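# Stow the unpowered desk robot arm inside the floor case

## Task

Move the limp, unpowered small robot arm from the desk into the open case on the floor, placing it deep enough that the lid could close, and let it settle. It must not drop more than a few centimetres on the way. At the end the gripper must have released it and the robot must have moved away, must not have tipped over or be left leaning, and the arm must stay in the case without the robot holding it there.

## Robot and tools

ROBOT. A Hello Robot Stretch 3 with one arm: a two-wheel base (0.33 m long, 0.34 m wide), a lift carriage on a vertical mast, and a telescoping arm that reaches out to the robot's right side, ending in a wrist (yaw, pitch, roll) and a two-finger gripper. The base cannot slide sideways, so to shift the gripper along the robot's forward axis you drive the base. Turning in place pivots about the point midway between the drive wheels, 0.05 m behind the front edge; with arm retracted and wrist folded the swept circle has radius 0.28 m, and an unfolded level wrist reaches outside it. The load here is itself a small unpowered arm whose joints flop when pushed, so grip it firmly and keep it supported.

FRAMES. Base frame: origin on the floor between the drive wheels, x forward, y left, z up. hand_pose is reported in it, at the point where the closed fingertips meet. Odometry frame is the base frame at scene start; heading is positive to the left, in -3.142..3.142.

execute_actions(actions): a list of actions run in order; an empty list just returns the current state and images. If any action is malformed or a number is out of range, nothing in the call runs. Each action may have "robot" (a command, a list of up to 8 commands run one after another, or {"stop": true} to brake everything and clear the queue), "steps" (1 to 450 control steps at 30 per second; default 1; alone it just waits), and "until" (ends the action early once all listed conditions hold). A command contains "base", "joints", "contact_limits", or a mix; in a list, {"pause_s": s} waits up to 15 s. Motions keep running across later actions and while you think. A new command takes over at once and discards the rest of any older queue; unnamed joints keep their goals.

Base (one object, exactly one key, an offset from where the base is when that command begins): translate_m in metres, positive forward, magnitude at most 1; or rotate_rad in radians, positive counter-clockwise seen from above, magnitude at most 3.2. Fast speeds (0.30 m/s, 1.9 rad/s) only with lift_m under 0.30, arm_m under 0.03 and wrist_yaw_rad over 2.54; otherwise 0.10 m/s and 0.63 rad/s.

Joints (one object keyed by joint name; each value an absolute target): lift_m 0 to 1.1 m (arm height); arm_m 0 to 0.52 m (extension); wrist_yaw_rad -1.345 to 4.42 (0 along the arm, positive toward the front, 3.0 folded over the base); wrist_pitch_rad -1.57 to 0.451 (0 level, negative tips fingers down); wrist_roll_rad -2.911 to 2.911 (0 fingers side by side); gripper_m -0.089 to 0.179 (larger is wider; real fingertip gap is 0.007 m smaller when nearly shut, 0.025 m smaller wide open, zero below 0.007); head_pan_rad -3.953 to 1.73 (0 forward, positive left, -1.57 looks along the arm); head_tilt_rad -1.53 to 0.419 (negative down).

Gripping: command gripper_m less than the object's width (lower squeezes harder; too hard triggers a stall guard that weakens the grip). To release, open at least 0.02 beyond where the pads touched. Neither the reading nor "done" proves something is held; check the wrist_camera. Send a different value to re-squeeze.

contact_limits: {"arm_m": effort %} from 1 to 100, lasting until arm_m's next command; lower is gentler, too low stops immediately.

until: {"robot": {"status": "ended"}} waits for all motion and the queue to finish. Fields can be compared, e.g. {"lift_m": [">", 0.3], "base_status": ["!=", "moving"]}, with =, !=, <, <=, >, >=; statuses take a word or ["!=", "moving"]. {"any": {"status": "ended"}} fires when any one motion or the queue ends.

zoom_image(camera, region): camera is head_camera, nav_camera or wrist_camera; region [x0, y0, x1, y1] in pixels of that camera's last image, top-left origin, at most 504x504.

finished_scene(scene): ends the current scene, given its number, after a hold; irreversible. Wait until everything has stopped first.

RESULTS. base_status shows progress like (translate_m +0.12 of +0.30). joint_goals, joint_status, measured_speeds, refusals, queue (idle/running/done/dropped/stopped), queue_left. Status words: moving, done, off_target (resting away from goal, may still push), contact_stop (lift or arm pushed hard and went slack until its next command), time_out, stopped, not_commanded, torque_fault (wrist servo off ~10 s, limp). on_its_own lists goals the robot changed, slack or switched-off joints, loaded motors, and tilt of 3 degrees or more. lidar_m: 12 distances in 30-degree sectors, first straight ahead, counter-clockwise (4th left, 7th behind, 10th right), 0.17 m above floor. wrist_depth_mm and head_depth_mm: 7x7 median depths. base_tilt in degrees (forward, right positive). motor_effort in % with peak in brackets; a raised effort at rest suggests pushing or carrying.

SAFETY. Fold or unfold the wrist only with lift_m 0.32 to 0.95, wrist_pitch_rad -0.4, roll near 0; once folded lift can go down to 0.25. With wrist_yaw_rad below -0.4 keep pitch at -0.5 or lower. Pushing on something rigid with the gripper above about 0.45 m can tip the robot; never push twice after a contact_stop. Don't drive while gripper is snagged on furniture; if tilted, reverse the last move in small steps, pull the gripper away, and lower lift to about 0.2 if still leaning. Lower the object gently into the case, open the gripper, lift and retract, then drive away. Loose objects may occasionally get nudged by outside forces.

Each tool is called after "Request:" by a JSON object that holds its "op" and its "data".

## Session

Request:
{"op": "execute_actions", "data": {"actions": []}}

Scene clock: 0.00 s.
robot.base_odometry: x=+0.000 y=+0.000 heading=+0.000 (m, m, rad; robot's odometry frame)
robot.turned_by_wheels: +0.000 (rad since the last result)
robot.turned_by_imu: +0.000 (rad since the last result)
robot.base_tilt: forward=+0.0 right=+2.0 (deg)
robot.lidar_m: 2.21 2.15 1.96 1.83 1.85 1.08 2.20 2.23 2.07 1.92 1.96 2.49
robot.head_depth_mm: 2096 2574 2594 2604 2616 2630 2207 / 2104 2581 2610 2578 2549 2608 2236 / 2073 2530 2577 2573 2557 2520 2347 / 2069 2505 2521 2521 2506 2540 2349 / 2062 2509 2514 2498 2510 2492 2372 / 2051 2445 2507 2473 2490 2486 2386 / 2034 2481 2456 2475 2471 2002 2217
robot.base_status: not_commanded
robot.joint_positions: lift_m=+0.567 arm_m=-0.001 wrist_yaw_rad=+3.144 wrist_pitch_rad=-0.400 wrist_roll_rad=-0.002 gripper_m=+0.037 head_pan_rad=+0.017 head_tilt_rad=+0.001
robot.joint_goals: lift_m=+0.567 arm_m=-0.001 wrist_yaw_rad=+3.144 wrist_pitch_rad=-0.400 wrist_roll_rad=-0.002 gripper_m=+0.037 head_pan_rad=+0.017 head_tilt_rad=+0.001
robot.joint_status: lift_m=not_commanded arm_m=not_commanded wrist_yaw_rad=not_commanded wrist_pitch_rad=not_commanded wrist_roll_rad=not_commanded gripper_m=not_commanded head_pan_rad=not_commanded head_tilt_rad=not_commanded
robot.measured_speeds: translate_m=+0.000 rotate_rad=+0.000 lift_m=+0.000 arm_m=+0.000 wrist_yaw_rad=+0.000 wrist_pitch_rad=+0.000 wrist_roll_rad=+0.000 head_pan_rad=+0.000 head_tilt_rad=+0.000
robot: refusals=0 queue=idle queue_left=0
robot.motor_effort: left_wheel=+0 right_wheel=-1 lift_m=+38 arm_m=-1 wrist_yaw_rad=+1 wrist_pitch_rad=+6 wrist_roll_rad=+0 gripper_m=-1 head_pan_rad=+1 head_tilt_rad=+2 (%)
robot.hand_pose: x=-0.0218 y=+0.0823 z=+0.5835 quat_wxyz=(+0.140, +0.692, +0.142, +0.694) (m; robot's base frame)
robot.wrist_depth_mm: - - - - - - - / - - - - - - - / - - - - - - - / - - - - - - - / - - - - - - - / 926 920 - 903 932 874 864 / 777 767 756 786 734 754 755
pictures: head_camera (sideways: a quarter turn clockwise sets it upright), nav_camera (sideways: a quarter turn counterclockwise sets it upright), wrist_camera
camera_calibration (this result's frames):
head_camera: T_world_to_cam=[[0.0111606, 0.0289767, -0.999518, 1.31601], [-0.00415149, 0.999573, 0.0289319, -0.0384871], [0.999929, 0.00382659, 0.0112762, -0.063133], [0, 0, 0, 1]] pos_world=[0.0482813, 0.00057874, 1.3172]
nav_camera: T_world_to_cam=[[-0.0337385, 0.0347524, 0.998826, -1.26798], [-0.0129133, -0.999327, 0.0343336, 0.00807105], [0.999347, -0.0117397, 0.0341645, -0.091547], [0, 0, 0, 1]] pos_world=[0.0488119, 0.0510561, 1.26934]
wrist_camera: T_world_to_cam=[[0.999305, -0.0212314, -0.030624, 0.037409], [-0.0372026, -0.521309, -0.852556, 0.577751], [0.00213644, 0.853104, -0.521737, 0.396728], [0, 0, 0, 1]] pos_world=[-0.0167367, -0.0364689, 0.700699]
Images, in order (width x height): head_camera 896x504, nav_camera 672x504, wrist_camera 644x364.

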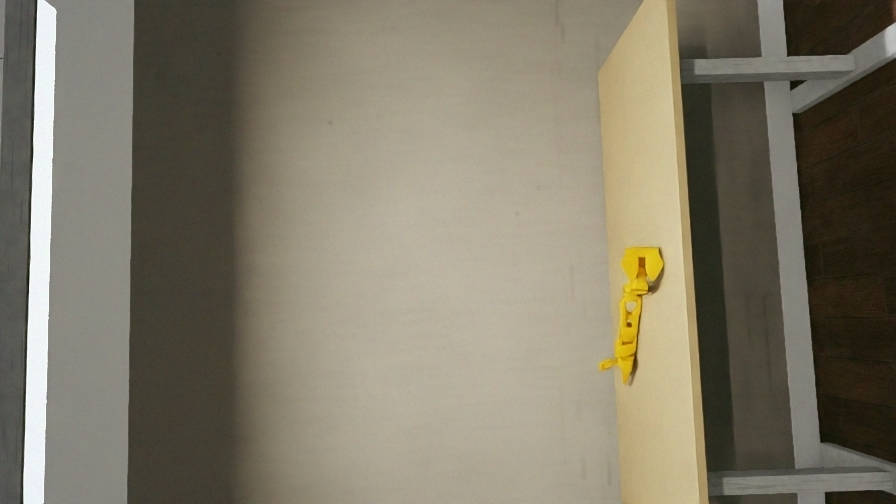

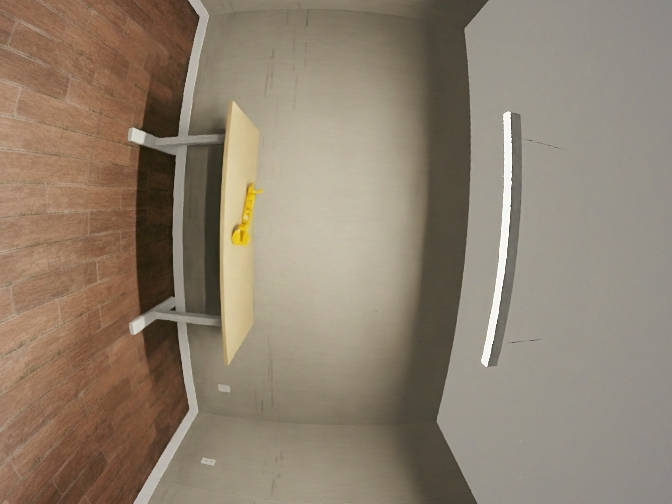

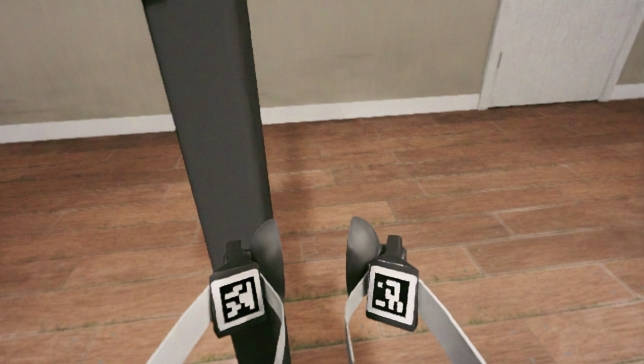

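Request:
{"op": "execute_actions", "data": {"actions": [{"robot":{"base":{"rotate_rad":0.13},"joints":{"lift_m":0.27,"head_pan_rad":-3.6,"head_tilt_rad":-0.8}},"steps":450,"until":{"robot":{"status":"ended"}}}]}}

Request:
{"op": "execute_actions", "data": {"actions": [{"robot":[{"base":{"translate_m":1.0},"joints":{"head_pan_rad":0,"head_tilt_rad":-0.6}},{"base":{"translate_m":0.35}},{"joints":{"lift_m":0.9}},{"joints":{"wrist_yaw_rad":1.5}}],"steps":450,"until":{"robot":{"status":"ended"}}}]}}

Scene clock: 19.60 s.
robot.base_odometry: x=+0.000 y=+0.000 heading=+0.130 (m, m, rad; robot's odometry frame)
robot.turned_by_wheels: +0.130 (rad since the last result)
robot.turned_by_imu: +0.129 (rad since the last result)
robot.base_tilt: forward=-0.1 right=+2.0 (deg)
robot.lidar_m: 2.15 2.49 1.88 1.82 1.91 1.08 2.20 2.30 1.99 1.93 2.01 2.22
robot.head_depth_mm: 2400 2525 2161 1762 1506 1349 - / 2445 2655 2156 1774 1498 1310 1179 / 2342 2547 1579 1699 1511 1316 1181 / 2227 2472 2157 1656 1509 1319 1200 / 2116 2407 2195 1715 1512 1315 1186 / 2036 2266 2159 1787 1524 1325 1165 / 1930 2142 2194 1804 1523 1327 1171
robot.base_status: done (rotate_rad +0.1298 of +0.1300)
robot.joint_positions: lift_m=+0.270 arm_m=-0.001 wrist_yaw_rad=+3.144 wrist_pitch_rad=-0.400 wrist_roll_rad=-0.002 gripper_m=+0.037 head_pan_rad=-3.593 head_tilt_rad=-0.790
robot.joint_goals: lift_m=+0.270 arm_m=-0.001 wrist_yaw_rad=+3.144 wrist_pitch_rad=-0.400 wrist_roll_rad=-0.002 gripper_m=+0.037 head_pan_rad=-3.600 head_tilt_rad=-0.800
robot.joint_status: lift_m=done arm_m=not_commanded wrist_yaw_rad=not_commanded wrist_pitch_rad=not_commanded wrist_roll_rad=not_commanded gripper_m=not_commanded head_pan_rad=done head_tilt_rad=done
robot.measured_speeds: translate_m=+0.000 rotate_rad=+0.000 lift_m=+0.000 arm_m=+0.000 wrist_yaw_rad=+0.000 wrist_pitch_rad=+0.000 wrist_roll_rad=+0.000 head_pan_rad=+0.000 head_tilt_rad=+0.000
robot: refusals=0 queue=done queue_left=0
robot.motor_effort: left_wheel=-3(6) right_wheel=+2(4) lift_m=+27(37) arm_m=-1(0) wrist_yaw_rad=+2(1) wrist_pitch_rad=+6(6) wrist_roll_rad=+0(0) gripper_m=+0(0) head_pan_rad=-2(31) head_tilt_rad=-5(42) (%)
robot.hand_pose: x=-0.0218 y=+0.0823 z=+0.2870 quat_wxyz=(+0.140, +0.692, +0.142, +0.694) (m; robot's base frame)
robot.wrist_depth_mm: - - - - - - - / - - - - - - - / - - - - - - - / 816 813 - 800 802 766 762 / 645 636 - 629 631 619 612 / 532 530 - 526 535 508 510 / 453 - - - 428 441 436
pictures: head_camera (sideways: a quarter turn clockwise sets it upright), nav_camera (sideways: a quarter turn counterclockwise sets it upright), wrist_camera
camera_calibration (this result's frames):
head_camera: T_world_to_cam=[[0.619647, -0.332281, -0.711074, 0.935844], [-0.462466, -0.886565, 0.0112829, -0.0126924], [-0.634163, 0.321856, -0.703026, 0.876402], [0, 0, 0, 1]] pos_world=[-0.0299815, 0.017635, 1.28173]
nav_camera: T_world_to_cam=[[-0.633558, 0.26779, 0.725874, -0.908028], [0.432544, 0.900473, 0.0453304, -0.00891962], [-0.641491, 0.342692, -0.686332, 0.856115], [0, 0, 0, 1]] pos_world=[-0.0222405, -0.0421911, 1.2471]
wrist_camera: T_world_to_cam=[[0.999305, -0.0212365, -0.0306203, 0.0283275], [-0.0372025, -0.521445, -0.852474, 0.324936], [0.00213673, 0.853021, -0.521873, 0.24209], [0, 0, 0, 1]] pos_world=[-0.0167367, -0.03647, 0.404207]
Images, in order (width x height): head_camera 896x504, nav_camera 672x504, wrist_camera 644x364.

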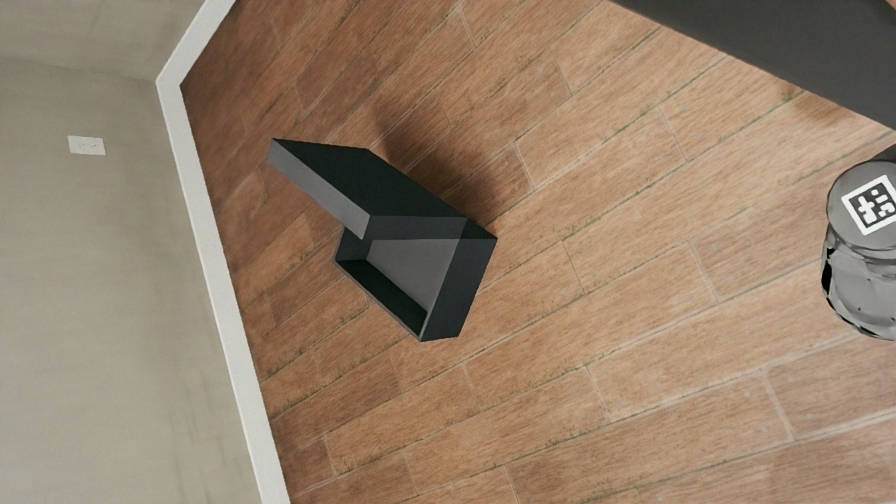

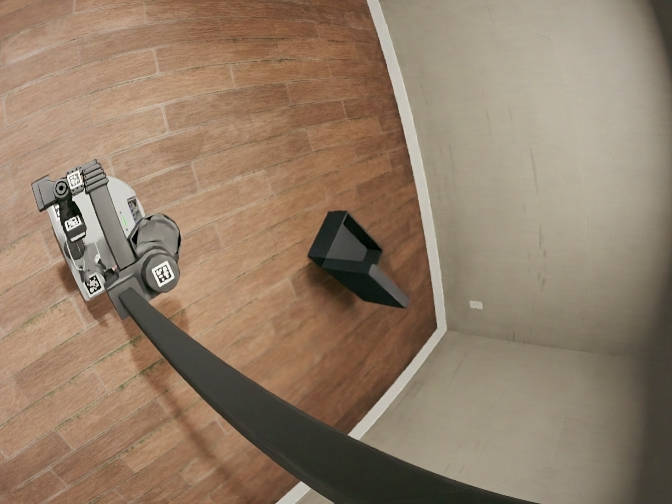

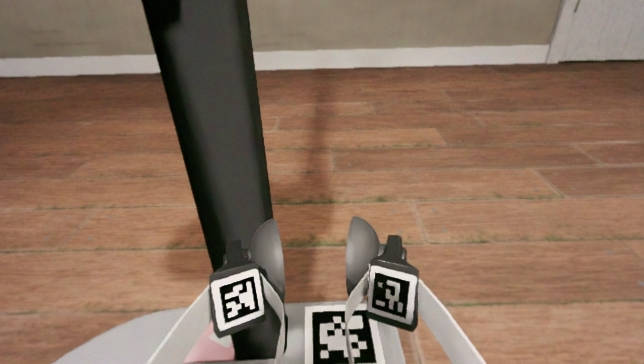

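Scene clock: 34.60 s.
robot.base_odometry: x=+1.339 y=+0.175 heading=+0.130 (m, m, rad; robot's odometry frame)
robot.turned_by_wheels: +0.000 (rad since the last result)
robot.turned_by_imu: -0.010 (rad since the last result)
robot.base_tilt: forward=-0.1 right=+2.0 (deg)
robot.lidar_m: 1.21 0.86 1.76 1.77 1.87 2.40 2.35 2.71 2.02 1.96 1.07 1.12
robot.head_depth_mm: 1032 1131 1226 965 730 659 1246 / 1029 1138 1230 980 725 661 1249 / 1025 1128 1223 919 777 665 1253 / 1022 1129 1218 945 785 666 1262 / 1021 1124 1220 970 787 669 1262 / 1021 1126 1224 996 787 670 1263 / 1020 1125 1232 999 791 672 1263
robot.base_status: done (translate_m +0.3500 of +0.3500)
robot.joint_positions: lift_m=+0.900 arm_m=-0.001 wrist_yaw_rad=+2.662 wrist_pitch_rad=-0.401 wrist_roll_rad=-0.002 gripper_m=+0.037 head_pan_rad=-0.007 head_tilt_rad=-0.605
robot.joint_goals: lift_m=+0.900 arm_m=-0.001 wrist_yaw_rad=+1.500 wrist_pitch_rad=-0.401 wrist_roll_rad=-0.002 gripper_m=+0.037 head_pan_rad=+0.000 head_tilt_rad=-0.600
robot.joint_status: lift_m=done arm_m=not_commanded wrist_yaw_rad=moving wrist_pitch_rad=not_commanded wrist_roll_rad=not_commanded gripper_m=not_commanded head_pan_rad=done head_tilt_rad=done
robot.measured_speeds: translate_m=+0.000 rotate_rad=+0.000 lift_m=+0.000 arm_m=+0.000 wrist_yaw_rad=-1.649 wrist_pitch_rad=+0.000 wrist_roll_rad=+0.000 head_pan_rad=+0.000 head_tilt_rad=+0.000
robot: refusals=0 queue=running queue_left=0
robot.motor_effort: left_wheel=-2(9) right_wheel=+0(5) lift_m=+48(52) arm_m=-1(0) wrist_yaw_rad=-1(0) wrist_pitch_rad=+6(6) wrist_roll_rad=+0(0) gripper_m=+0(0) head_pan_rad=+3(33) head_tilt_rad=+2(18) (%)
robot.hand_pose: x=+0.0833 y=+0.0567 z=+0.9162 quat_wxyz=(+0.302, +0.706, -0.027, +0.640) (m; robot's base frame)
robot.wrist_depth_mm: - - - - - - 965 / - - - - - - - / - - - - 822 820 797 / - - - - 656 594 595 / - - - - - 494 469 / - - - - - - 399 / - - - - - - -
pictures: head_camera (sideways: a quarter turn clockwise sets it upright), nav_camera (sideways: a quarter turn counterclockwise sets it upright), wrist_camera
camera_calibration (this result's frames):
head_camera: T_world_to_cam=[[-0.559325, 0.0326738, -0.828304, 1.09584], [0.0338969, 0.999289, 0.0165291, -0.0225536], [0.828255, -0.0188318, -0.560034, 0.681474], [0, 0, 0, 1]] pos_world=[0.0492618, -0.000434311, 1.28971]
nav_camera: T_world_to_cam=[[0.541705, 0.0315518, 0.839976, -1.06394], [-0.011894, -0.998908, 0.0451922, -0.00603953], [0.840485, -0.0344715, -0.540738, 0.657675], [0, 0, 0, 1]] pos_world=[0.0235011, 0.0502072, 1.24958]
wrist_camera: T_world_to_cam=[[0.875497, -0.482252, -0.0306202, -0.0215697], [-0.274818, -0.44479, -0.85243, 0.867302], [0.397467, 0.754715, -0.521944, 0.564831], [0, 0, 0, 1]] pos_world=[0.0327332, -0.0509211, 1.03346]
Images, in order (width x height): head_camera 896x504, nav_camera 672x504, wrist_camera 644x364.

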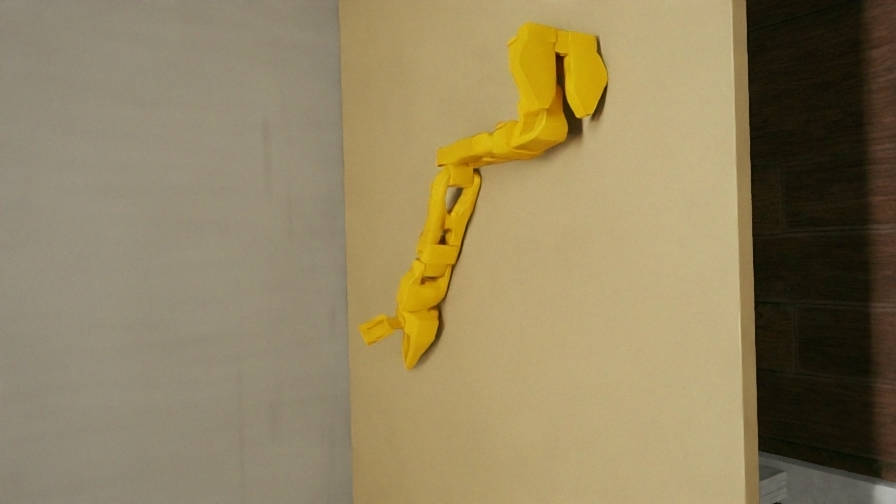

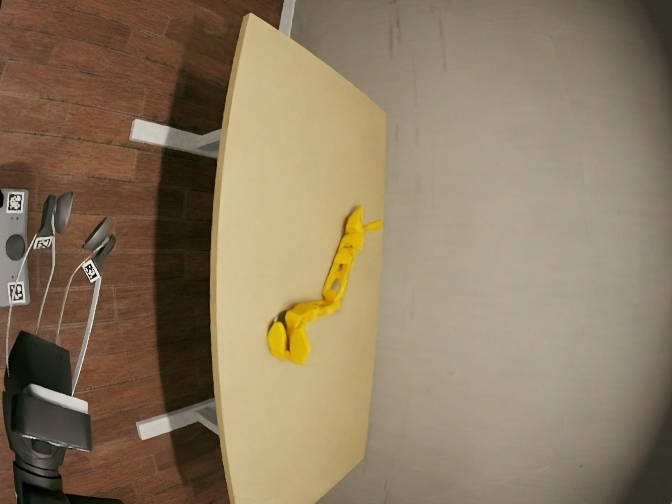

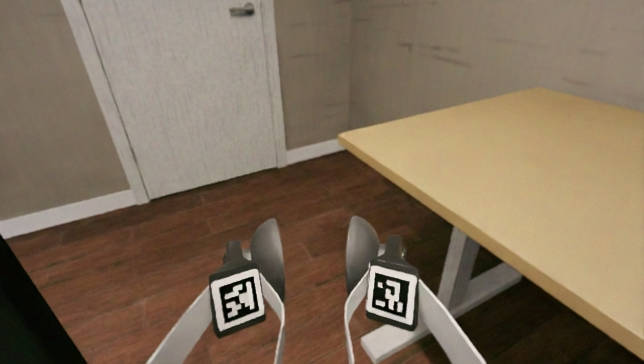

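Request:
{"op": "execute_actions", "data": {"actions": [{"robot":[{"base":{"translate_m":0.33},"joints":{"lift_m":1.0,"wrist_yaw_rad":0.0}},{"base":{"rotate_rad":1.556},"joints":{"wrist_pitch_rad":-1.57,"head_pan_rad":-1.57,"head_tilt_rad":-0.85,"gripper_m":0.12}},{"base":{"translate_m":-0.11},"joints":{"arm_m":0.2}}],"steps":450,"until":{"robot":{"status":"ended"}}}]}}

Scene clock: 68.87 s.
robot.base_odometry: x=+1.678 y=+0.108 heading=+1.686 (m, m, rad; robot's odometry frame)
robot.turned_by_wheels: +1.556 (rad since the last result)
robot.turned_by_imu: +1.560 (rad since the last result)
robot.base_tilt: forward=-0.1 right=+2.1 (deg)
robot.lidar_m: 1.87 1.97 2.71 2.68 2.61 1.93 1.86 0.78 0.91 0.88 0.92 0.67
robot.head_depth_mm: 787 949 878 737 634 550 498 / - - 878 756 638 514 500 / - - - 725 626 525 500 / 789 891 - 699 628 553 502 / 782 900 888 704 642 562 502 / 777 895 892 714 646 565 503 / 781 890 894 733 644 566 505
robot.base_status: done (translate_m -0.1100 of -0.1100)
robot.joint_positions: lift_m=+1.000 arm_m=+0.200 wrist_yaw_rad=+0.001 wrist_pitch_rad=-1.563 wrist_roll_rad=-0.002 gripper_m=+0.120 head_pan_rad=-1.563 head_tilt_rad=-0.839
robot.joint_goals: lift_m=+1.000 arm_m=+0.200 wrist_yaw_rad=+0.000 wrist_pitch_rad=-1.570 wrist_roll_rad=-0.002 gripper_m=+0.120 head_pan_rad=-1.570 head_tilt_rad=-0.850
robot.joint_status: lift_m=done arm_m=done wrist_yaw_rad=done wrist_pitch_rad=done wrist_roll_rad=not_commanded gripper_m=done head_pan_rad=done head_tilt_rad=done
robot.measured_speeds: translate_m=+0.000 rotate_rad=+0.000 lift_m=+0.000 arm_m=+0.000 wrist_yaw_rad=+0.000 wrist_pitch_rad=+0.000 wrist_roll_rad=+0.000 head_pan_rad=+0.000 head_tilt_rad=+0.000
robot: refusals=0 queue=done queue_left=0
robot.motor_effort: left_wheel=-2(8) right_wheel=+1(4) lift_m=+48(50) arm_m=+2(3) wrist_yaw_rad=+0(3) wrist_pitch_rad=-3(6) wrist_roll_rad=+0(0) gripper_m=+0(84) head_pan_rad=-2(30) head_tilt_rad=-5(26) (%)
robot.hand_pose: x=-0.0216 y=-0.3225 z=+0.8819 quat_wxyz=(+0.502, +0.499, -0.501, -0.498) (m; robot's base frame)
robot.wrist_depth_mm: 297 298 245 300 302 304 306 / 302 305 305 305 309 311 312 / 308 309 314 313 315 317 318 / 317 317 319 318 323 324 324 / 323 325 326 262 325 332 332 / 328 329 332 276 261 336 339 / 335 341 339 342 238 350 348
pictures: head_camera (sideways: a quarter turn clockwise sets it upright), nav_camera (sideways: a quarter turn counterclockwise sets it upright), wrist_camera
camera_calibration (this result's frames):
head_camera: T_world_to_cam=[[0.0231619, 0.737032, -0.675461, 0.893073], [0.9997, -0.0224273, 0.00980861, -0.0196917], [-0.00791949, -0.675485, -0.737331, 0.917196], [0, 0, 0, 1]] pos_world=[0.00626422, -0.0391127, 1.27971]
nav_camera: T_world_to_cam=[[0.0408244, -0.721687, 0.691014, -0.866713], [-0.998894, -0.0133186, 0.0451038, 0.00011009], [-0.0233475, -0.692091, -0.721433, 0.897996], [0, 0, 0, 1]] pos_world=[0.056459, -0.0039995, 1.24675]
wrist_camera: T_world_to_cam=[[-0.999238, 0.0376795, 0.0101538, -0.0224462], [0.0387325, 0.989348, 0.140322, 0.234302], [-0.00475841, 0.140609, -0.990054, 1.08088], [0, 0, 0, 1]] pos_world=[-0.0263609, -0.382943, 1.03748]
Images, in order (width x height): head_camera 896x504, nav_camera 672x504, wrist_camera 644x364.

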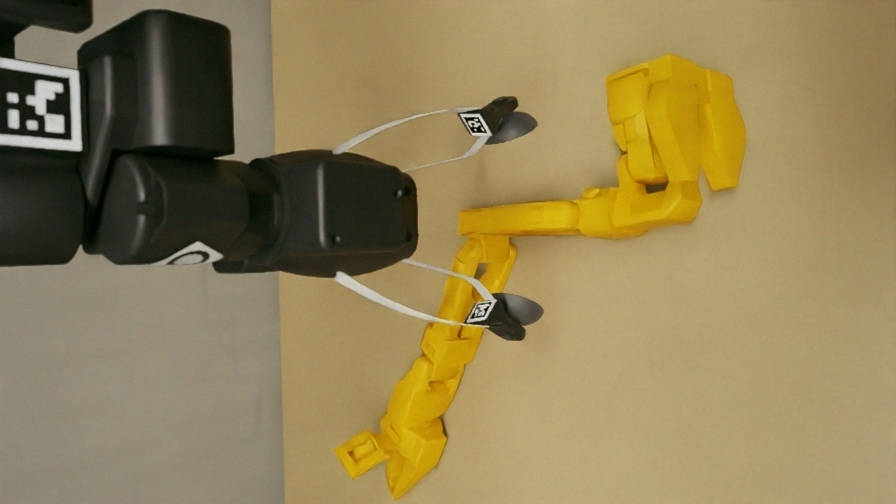

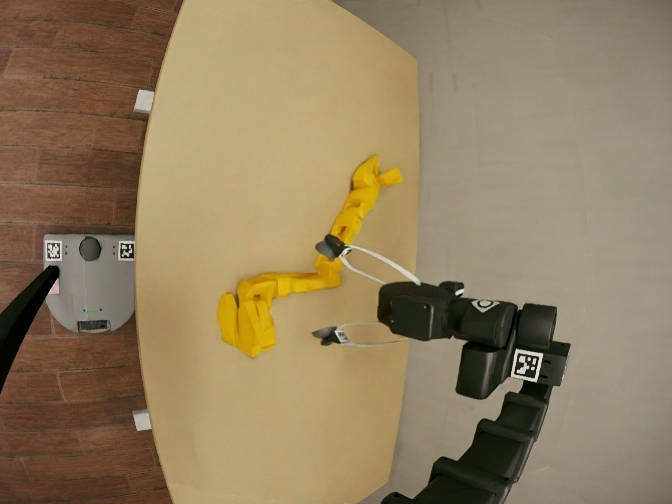

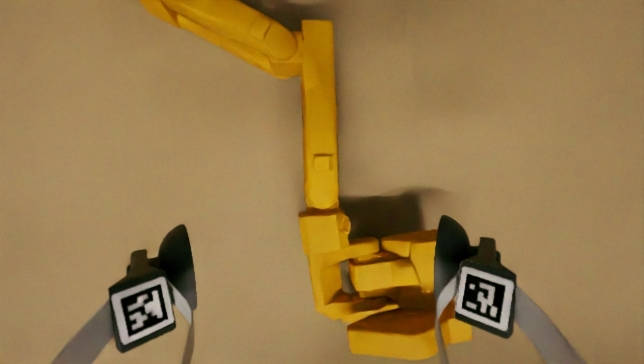

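Request:
{"op": "execute_actions", "data": {"actions": [{"robot":[{"base":{"translate_m":-0.007},"joints":{"arm_m":0.265,"gripper_m":0.07}},{"joints":{"lift_m":0.868}},{"joints":{"gripper_m":-0.03}},{"joints":{"lift_m":0.91}}],"steps":450,"until":{"robot":{"status":"ended"}}}]}}

Scene clock: 88.47 s.
robot.base_odometry: x=+1.679 y=+0.101 heading=+1.686 (m, m, rad; robot's odometry frame)
robot.turned_by_wheels: +0.000 (rad since the last result)
robot.turned_by_imu: -0.002 (rad since the last result)
robot.base_tilt: forward=-0.1 right=+2.1 (deg)
robot.lidar_m: 1.88 1.98 2.72 2.69 2.61 1.92 1.85 0.78 0.91 0.88 0.91 0.68
robot.head_depth_mm: 776 - - 737 637 551 499 / 760 - 859 740 495 488 500 / 772 - 859 742 510 534 501 / 782 903 - 624 616 561 502 / 781 894 891 698 642 564 502 / 778 897 890 711 645 565 503 / 775 890 890 718 644 565 505
robot.base_status: done (translate_m -0.0070 of -0.0070)
robot.joint_positions: lift_m=+0.909 arm_m=+0.265 wrist_yaw_rad=+0.001 wrist_pitch_rad=-1.565 wrist_roll_rad=-0.002 gripper_m=-0.026 head_pan_rad=-1.563 head_tilt_rad=-0.839
robot.joint_goals: lift_m=+0.910 arm_m=+0.265 wrist_yaw_rad=+0.000 wrist_pitch_rad=-1.570 wrist_roll_rad=-0.002 gripper_m=-0.027 head_pan_rad=-1.570 head_tilt_rad=-0.850
robot.joint_status: lift_m=done arm_m=done wrist_yaw_rad=done wrist_pitch_rad=done wrist_roll_rad=not_commanded gripper_m=done head_pan_rad=done head_tilt_rad=done
robot.measured_speeds: translate_m=+0.000 rotate_rad=+0.000 lift_m=+0.000 arm_m=+0.000 wrist_yaw_rad=+0.000 wrist_pitch_rad=+0.000 wrist_roll_rad=+0.000 head_pan_rad=+0.000 head_tilt_rad=+0.000
robot: refusals=0 queue=done queue_left=0
robot.motor_effort: left_wheel=-2(7) right_wheel=+1(3) lift_m=+54(54) arm_m=+3(2) wrist_yaw_rad=+0(1) wrist_pitch_rad=-2(3) wrist_roll_rad=+0(1) gripper_m=-21(97) head_pan_rad=-2(3) head_tilt_rad=-5(6) (%)
robot.hand_pose: x=-0.0216 y=-0.3872 z=+0.7918 quat_wxyz=(+0.502, +0.499, -0.500, -0.498) (m; robot's base frame)
robot.wrist_depth_mm: 139 211 214 214 215 217 217 / 214 133 216 218 221 221 221 / 219 221 132 129 224 225 227 / 223 227 227 129 230 231 231 / 229 230 231 126 235 236 237 / 235 235 235 122 239 242 243 / 240 240 243 122 245 247 249
pictures: head_camera (sideways: a quarter turn clockwise sets it upright), nav_camera (sideways: a quarter turn counterclockwise sets it upright), wrist_camera
camera_calibration (this result's frames):
head_camera: T_world_to_cam=[[0.0231637, 0.737032, -0.675461, 0.893073], [0.9997, -0.0224297, 0.00980861, -0.0196917], [-0.0079211, -0.675485, -0.737331, 0.917197], [0, 0, 0, 1]] pos_world=[0.00626412, -0.0391127, 1.27971]
nav_camera: T_world_to_cam=[[0.0408227, -0.721687, 0.691014, -0.866713], [-0.998894, -0.0133162, 0.0451038, 0.00011009], [-0.0233492, -0.692091, -0.721433, 0.897996], [0, 0, 0, 1]] pos_world=[0.056459, -0.00399962, 1.24675]
wrist_camera: T_world_to_cam=[[-0.999266, 0.036936, 0.0102059, -0.0194227], [0.0380097, 0.989199, 0.141564, 0.3099], [-0.00486685, 0.141848, -0.989877, 1.00103], [0, 0, 0, 1]] pos_world=[-0.0263158, -0.447829, 0.94722]
Images, in order (width x height): head_camera 896x504, nav_camera 672x504, wrist_camera 644x364.

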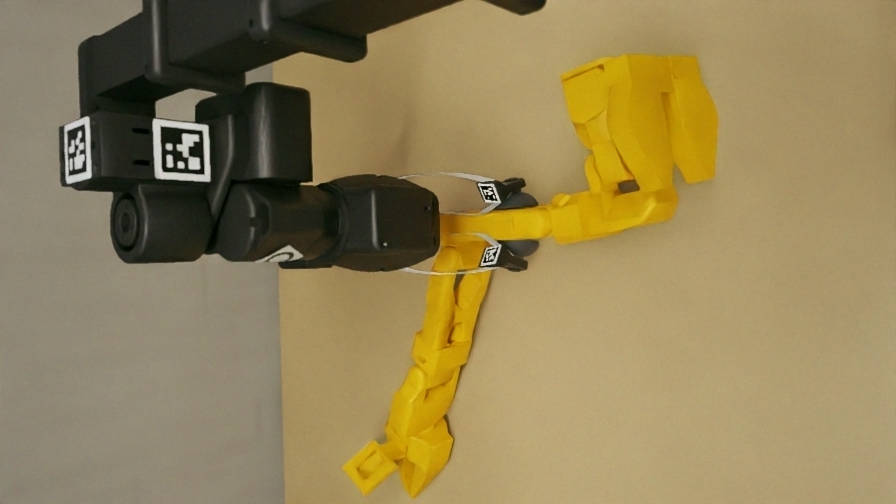

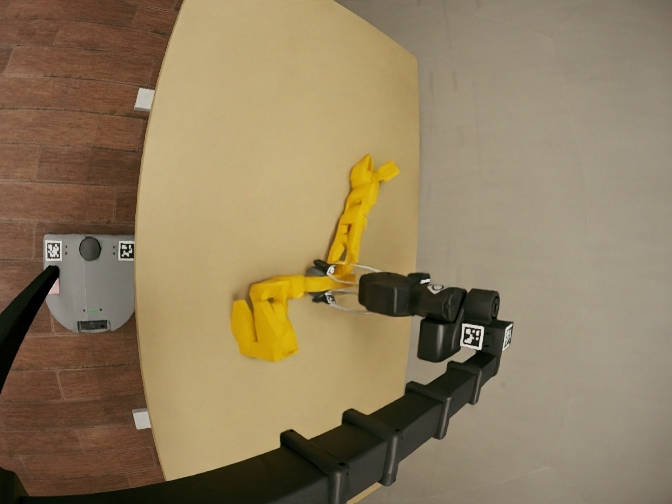

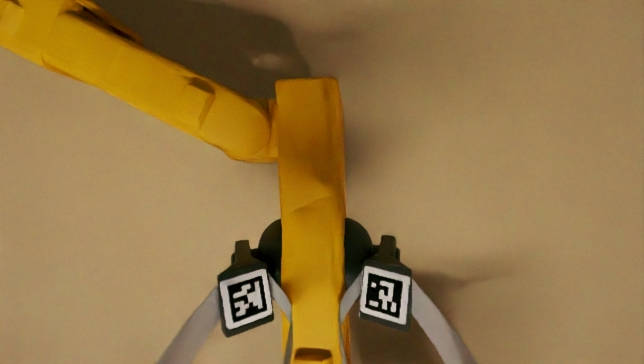

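Request:
{"op": "execute_actions", "data": {"actions": [{"robot":[{"joints":{"arm_m":0.51,"head_tilt_rad":-0.65}},{"joints":{"wrist_roll_rad":0.5}},{"joints":{"wrist_roll_rad":1.0}}],"steps":450,"until":{"robot":{"status":"ended"}}}]}}

Scene clock: 95.83 s.
robot.base_odometry: x=+1.679 y=+0.101 heading=+1.686 (m, m, rad; robot's odometry frame)
robot.turned_by_wheels: +0.000 (rad since the last result)
robot.turned_by_imu: -0.002 (rad since the last result)
robot.base_tilt: forward=-0.1 right=+2.1 (deg)
robot.lidar_m: 1.88 1.97 2.73 2.69 2.61 1.91 1.85 0.78 0.91 0.88 0.91 0.68
robot.head_depth_mm: 748 833 - - 719 620 535 / 746 802 953 908 737 623 538 / 744 - 949 854 738 623 538 / 743 814 - 761 705 626 539 / 740 825 929 907 650 627 540 / 738 822 927 924 748 628 543 / 737 821 924 929 748 630 543
robot.base_status: done (translate_m -0.0070 of -0.0070)
robot.joint_positions: lift_m=+0.909 arm_m=+0.510 wrist_yaw_rad=+0.005 wrist_pitch_rad=-1.577 wrist_roll_rad=+0.985 gripper_m=-0.023 head_pan_rad=-1.563 head_tilt_rad=-0.655
robot.joint_goals: lift_m=+0.910 arm_m=+0.510 wrist_yaw_rad=+0.000 wrist_pitch_rad=-1.570 wrist_roll_rad=+1.000 gripper_m=-0.024 head_pan_rad=-1.570 head_tilt_rad=-0.650
robot.joint_status: lift_m=done arm_m=done wrist_yaw_rad=done wrist_pitch_rad=done wrist_roll_rad=done gripper_m=done head_pan_rad=done head_tilt_rad=done
robot.measured_speeds: translate_m=+0.000 rotate_rad=+0.000 lift_m=+0.000 arm_m=+0.000 wrist_yaw_rad=+0.000 wrist_pitch_rad=+0.000 wrist_roll_rad=+0.000 head_pan_rad=+0.000 head_tilt_rad=+0.000
robot: refusals=0 queue=done queue_left=0
robot.on_its_own: gripper_m is held at -0.024, not at your -0.030, by its stall guard, which is not easing now
robot.motor_effort: left_wheel=-1(4) right_wheel=+0(1) lift_m=+53(53) arm_m=+3(2) wrist_yaw_rad=-5(6) wrist_pitch_rad=+3(4) wrist_roll_rad=+6(10) gripper_m=-21(21) head_pan_rad=-3(3) head_tilt_rad=+3(19) (%)
robot.hand_pose: x=-0.0218 y=-0.6287 z=+0.7921 quat_wxyz=(+0.205, +0.206, -0.674, -0.679) (m; robot's base frame)
robot.wrist_depth_mm: 209 210 211 212 213 213 215 / 215 215 215 214 216 219 219 / 217 144 131 127 222 223 224 / 148 143 227 128 227 228 229 / 230 230 231 127 233 235 236 / 235 238 236 125 238 241 242 / 241 241 243 126 247 247 249
pictures: head_camera (sideways: a quarter turn clockwise sets it upright), nav_camera (sideways: a quarter turn counterclockwise sets it upright), wrist_camera
camera_calibration (this result's frames):
head_camera: T_world_to_cam=[[0.0242092, 0.600848, -0.798997, 1.05407], [0.999682, -0.0201361, 0.0151474, -0.0266451], [-0.0069874, -0.79911, -0.601145, 0.740052], [0, 0, 0, 1]] pos_world=[0.00628941, -0.042492, 1.28748]
nav_camera: T_world_to_cam=[[0.0397576, -0.582906, 0.811566, -1.02383], [-0.998957, -0.0049471, 0.0453844, -0.000265667], [-0.02244, -0.812524, -0.582495, 0.717266], [0, 0, 0, 1]] pos_world=[0.0565351, -0.0140035, 1.24872]
wrist_camera: T_world_to_cam=[[-0.523342, 0.851967, 0.0163109, 0.507285], [0.843709, 0.515396, 0.150076, 0.261685], [0.119454, 0.092303, -0.98854, 1.00611], [0, 0, 0, 1]] pos_world=[-0.0754852, -0.659928, 0.94703]
Images, in order (width x height): head_camera 896x504, nav_camera 672x504, wrist_camera 644x364.

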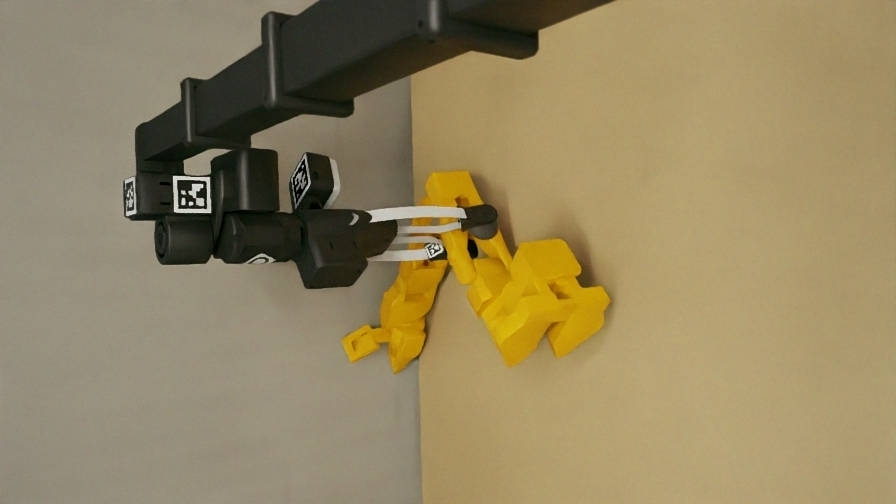

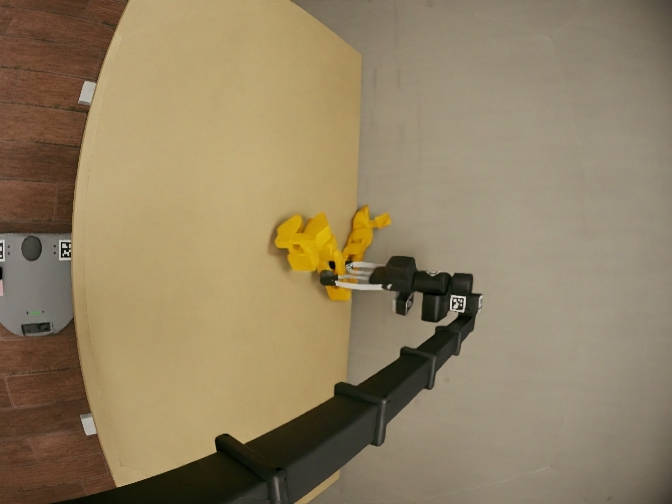

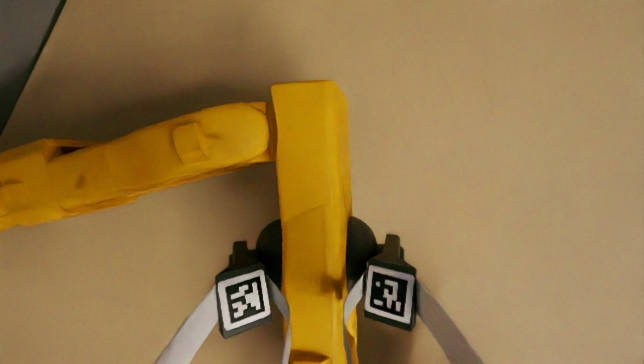

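Works well. Continue.

Request:
{"op": "execute_actions", "data": {"actions": [{"robot":[{"joints":{"wrist_roll_rad":1.5}},{"joints":{"wrist_roll_rad":2.0}}],"steps":450,"until":{"robot":{"status":"ended"}}}]}}

Scene clock: 100.80 s.
robot.base_odometry: x=+1.679 y=+0.101 heading=+1.686 (m, m, rad; robot's odometry frame)
robot.turned_by_wheels: +0.000 (rad since the last result)
robot.turned_by_imu: -0.001 (rad since the last result)
robot.base_tilt: forward=-0.1 right=+2.1 (deg)
robot.lidar_m: 1.88 1.97 2.73 2.69 2.60 1.92 1.86 0.78 0.91 0.88 0.92 0.68
robot.head_depth_mm: 749 832 - - 718 621 535 / 746 804 953 907 739 623 537 / 743 - 917 830 740 625 538 / 742 814 - 834 742 625 539 / 740 824 929 835 746 629 541 / 740 823 929 894 742 629 543 / 739 822 927 928 751 630 543
robot.base_status: done (translate_m -0.0070 of -0.0070)
robot.joint_positions: lift_m=+0.909 arm_m=+0.510 wrist_yaw_rad=+0.004 wrist_pitch_rad=-1.580 wrist_roll_rad=+1.985 gripper_m=-0.023 head_pan_rad=-1.563 head_tilt_rad=-0.655
robot.joint_goals: lift_m=+0.910 arm_m=+0.510 wrist_yaw_rad=+0.000 wrist_pitch_rad=-1.570 wrist_roll_rad=+2.000 gripper_m=-0.024 head_pan_rad=-1.570 head_tilt_rad=-0.650
robot.joint_status: lift_m=done arm_m=done wrist_yaw_rad=done wrist_pitch_rad=done wrist_roll_rad=done gripper_m=done head_pan_rad=done head_tilt_rad=done
robot.measured_speeds: translate_m=+0.000 rotate_rad=+0.000 lift_m=+0.000 arm_m=+0.000 wrist_yaw_rad=+0.000 wrist_pitch_rad=+0.000 wrist_roll_rad=+0.000 head_pan_rad=+0.000 head_tilt_rad=+0.000
robot: refusals=0 queue=done queue_left=0
robot.on_its_own: gripper_m is held at -0.024, not at your -0.030, by its stall guard, which is not easing now
robot.motor_effort: left_wheel=-1(3) right_wheel=+0(1) lift_m=+51(53) arm_m=+3(4) wrist_yaw_rad=-4(5) wrist_pitch_rad=+4(4) wrist_roll_rad=+6(10) gripper_m=-21(21) head_pan_rad=-2(3) head_tilt_rad=+2(2) (%)
robot.hand_pose: x=-0.0216 y=-0.6280 z=+0.7922 quat_wxyz=(-0.143, -0.145, -0.689, -0.696) (m; robot's base frame)
robot.wrist_depth_mm: 209 210 212 211 213 213 214 / 214 214 215 214 218 218 219 / 219 220 114 110 222 224 223 / 224 222 114 115 228 229 231 / 230 135 229 120 234 236 236 / 236 144 237 123 238 241 243 / 240 162 244 134 248 246 250
pictures: head_camera (sideways: a quarter turn clockwise sets it upright), nav_camera (sideways: a quarter turn counterclockwise sets it upright), wrist_camera
camera_calibration (this result's frames):
head_camera: T_world_to_cam=[[0.0242095, 0.600801, -0.799032, 1.05412], [0.999682, -0.0201352, 0.0151491, -0.0266472], [-0.00698713, -0.799145, -0.601097, 0.73999], [0, 0, 0, 1]] pos_world=[0.00628942, -0.0424929, 1.28749]
nav_camera: T_world_to_cam=[[0.0397572, -0.582858, 0.811601, -1.02388], [-0.998957, -0.00494441, 0.0453843, -0.000265465], [-0.0224397, -0.812559, -0.582447, 0.717203], [0, 0, 0, 1]] pos_world=[0.0565352, -0.0140067, 1.24872]
wrist_camera: T_world_to_cam=[[0.434894, 0.900304, 0.0178747, 0.556595], [0.890201, -0.432835, 0.14211, -0.327022], [0.135679, -0.0458907, -0.989689, 0.920599], [0, 0, 0, 1]] pos_world=[-0.0758506, -0.600405, 0.947631]
Images, in order (width x height): head_camera 896x504, nav_camera 672x504, wrist_camera 644x364.

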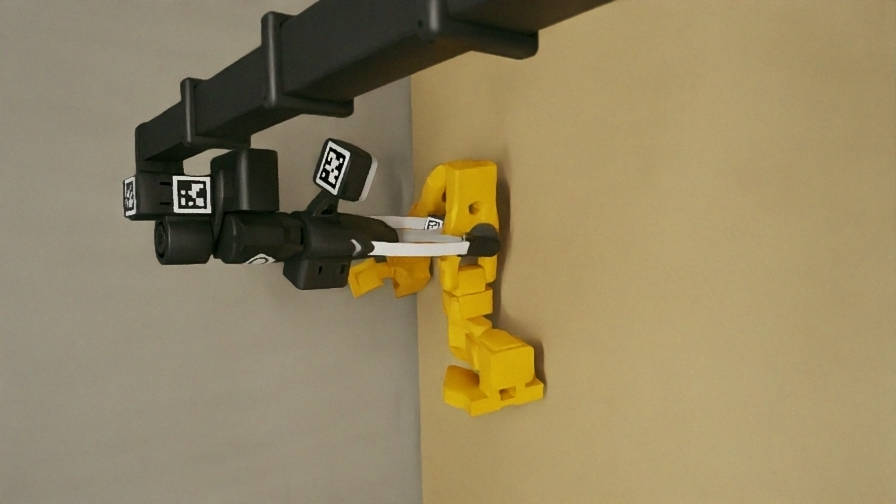

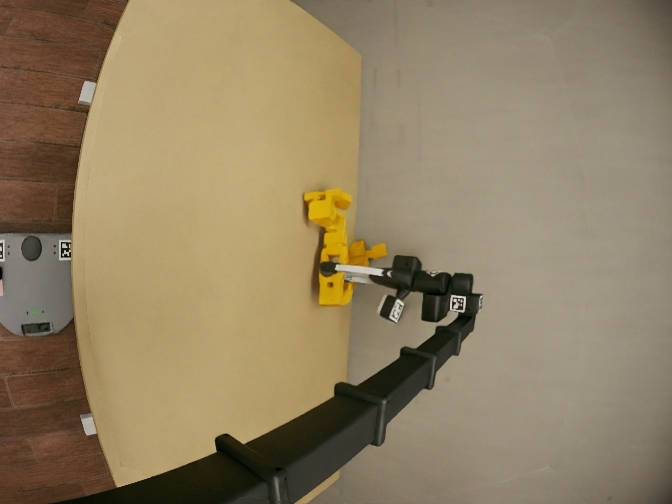

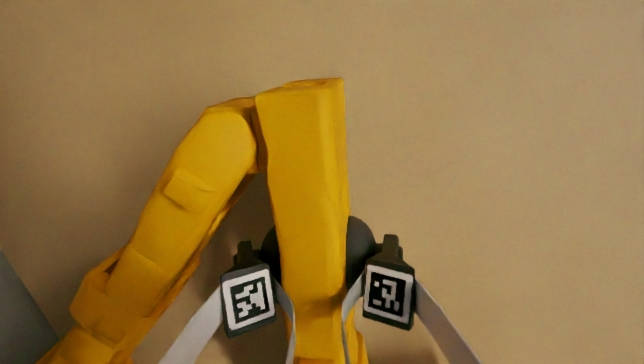

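Request:
{"op": "execute_actions", "data": {"actions": [{"robot":[{"joints":{"wrist_roll_rad":1.0,"arm_m":0.45}},{"joints":{"wrist_roll_rad":0.0,"arm_m":0.36,"head_tilt_rad":-0.85}}],"steps":450,"until":{"robot":{"status":"ended"}}}]}}

Scene clock: 112.93 s.
robot.base_odometry: x=+1.679 y=+0.101 heading=+1.686 (m, m, rad; robot's odometry frame)
robot.turned_by_wheels: +0.000 (rad since the last result)
robot.turned_by_imu: -0.002 (rad since the last result)
robot.base_tilt: forward=-0.1 right=+2.0 (deg)
robot.lidar_m: 1.88 1.98 2.71 2.70 2.61 1.91 1.85 0.78 0.91 0.88 0.91 0.68
robot.head_depth_mm: 770 - 848 721 635 559 500 / 747 940 878 740 593 560 499 / - - 860 734 585 561 501 / 754 879 678 669 627 563 503 / 782 893 885 666 642 564 503 / 778 896 893 746 610 566 503 / 778 891 893 751 623 566 505
robot.base_status: done (translate_m -0.0070 of -0.0070)
robot.joint_positions: lift_m=+0.910 arm_m=+0.360 wrist_yaw_rad=-0.001 wrist_pitch_rad=-1.561 wrist_roll_rad=+0.002 gripper_m=-0.023 head_pan_rad=-1.563 head_tilt_rad=-0.839
robot.joint_goals: lift_m=+0.910 arm_m=+0.360 wrist_yaw_rad=+0.000 wrist_pitch_rad=-1.570 wrist_roll_rad=+0.000 gripper_m=-0.024 head_pan_rad=-1.570 head_tilt_rad=-0.850
robot.joint_status: lift_m=done arm_m=done wrist_yaw_rad=done wrist_pitch_rad=done wrist_roll_rad=done gripper_m=done head_pan_rad=done head_tilt_rad=done
robot.measured_speeds: translate_m=+0.000 rotate_rad=+0.000 lift_m=+0.000 arm_m=+0.000 wrist_yaw_rad=+0.000 wrist_pitch_rad=+0.000 wrist_roll_rad=+0.000 head_pan_rad=+0.000 head_tilt_rad=+0.000
robot: refusals=0 queue=done queue_left=0
robot.on_its_own: gripper_m is held at -0.024, not at your -0.030, by its stall guard, which is not easing now
robot.motor_effort: left_wheel=-2(4) right_wheel=+1(3) lift_m=+51(52) arm_m=-6(4) wrist_yaw_rad=+1(6) wrist_pitch_rad=-4(5) wrist_roll_rad=+0(8) gripper_m=-19(20) head_pan_rad=-3(2) head_tilt_rad=-6(22) (%)
robot.hand_pose: x=-0.0216 y=-0.4837 z=+0.7918 quat_wxyz=(+0.502, +0.497, -0.503, -0.499) (m; robot's base frame)
robot.wrist_depth_mm: 212 212 213 215 215 218 219 / 216 217 218 219 221 221 222 / 220 221 114 110 225 225 227 / 225 223 116 116 229 230 232 / 230 134 230 120 234 236 237 / 233 145 237 123 239 240 243 / 162 193 242 133 244 247 248
pictures: head_camera (sideways: a quarter turn clockwise sets it upright), nav_camera (sideways: a quarter turn counterclockwise sets it upright), wrist_camera
camera_calibration (this result's frames):
head_camera: T_world_to_cam=[[0.0231778, 0.736828, -0.675682, 0.893362], [0.9997, -0.0224438, 0.00981765, -0.0197034], [-0.00793093, -0.675707, -0.737128, 0.916932], [0, 0, 0, 1]] pos_world=[0.00626351, -0.0391193, 1.27972]
nav_camera: T_world_to_cam=[[0.0408088, -0.72148, 0.691232, -0.866996], [-0.998894, -0.0132856, 0.0451056, 0.000107844], [-0.0233593, -0.692308, -0.721224, 0.897725], [0, 0, 0, 1]] pos_world=[0.0564591, -0.00401708, 1.24675]
wrist_camera: T_world_to_cam=[[-0.999044, 0.0425482, 0.0100368, -0.0129716], [0.0435274, 0.989465, 0.138073, 0.408392], [-0.00405627, 0.138378, -0.990371, 1.01345], [0, 0, 0, 1]] pos_world=[-0.0266246, -0.543778, 0.947437]
Images, in order (width x height): head_camera 896x504, nav_camera 672x504, wrist_camera 644x364.

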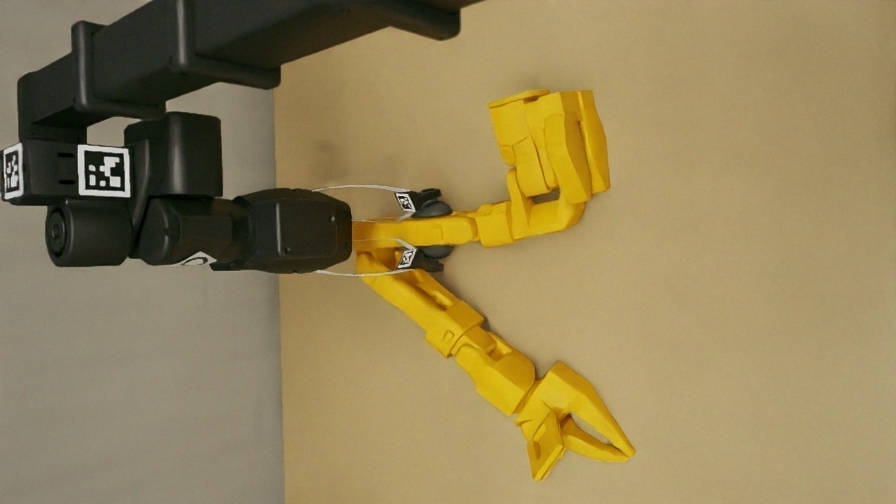

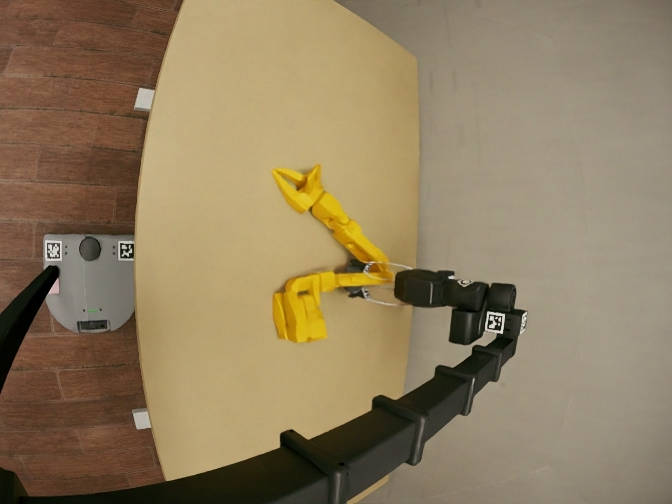

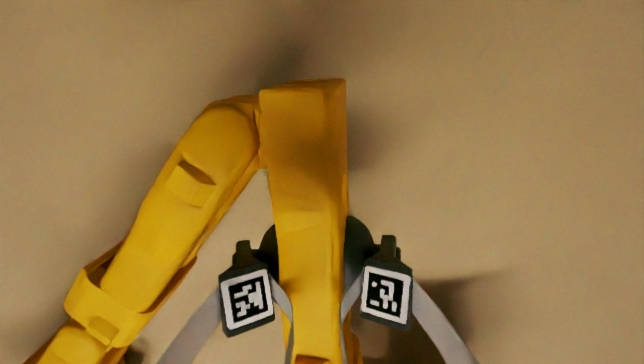

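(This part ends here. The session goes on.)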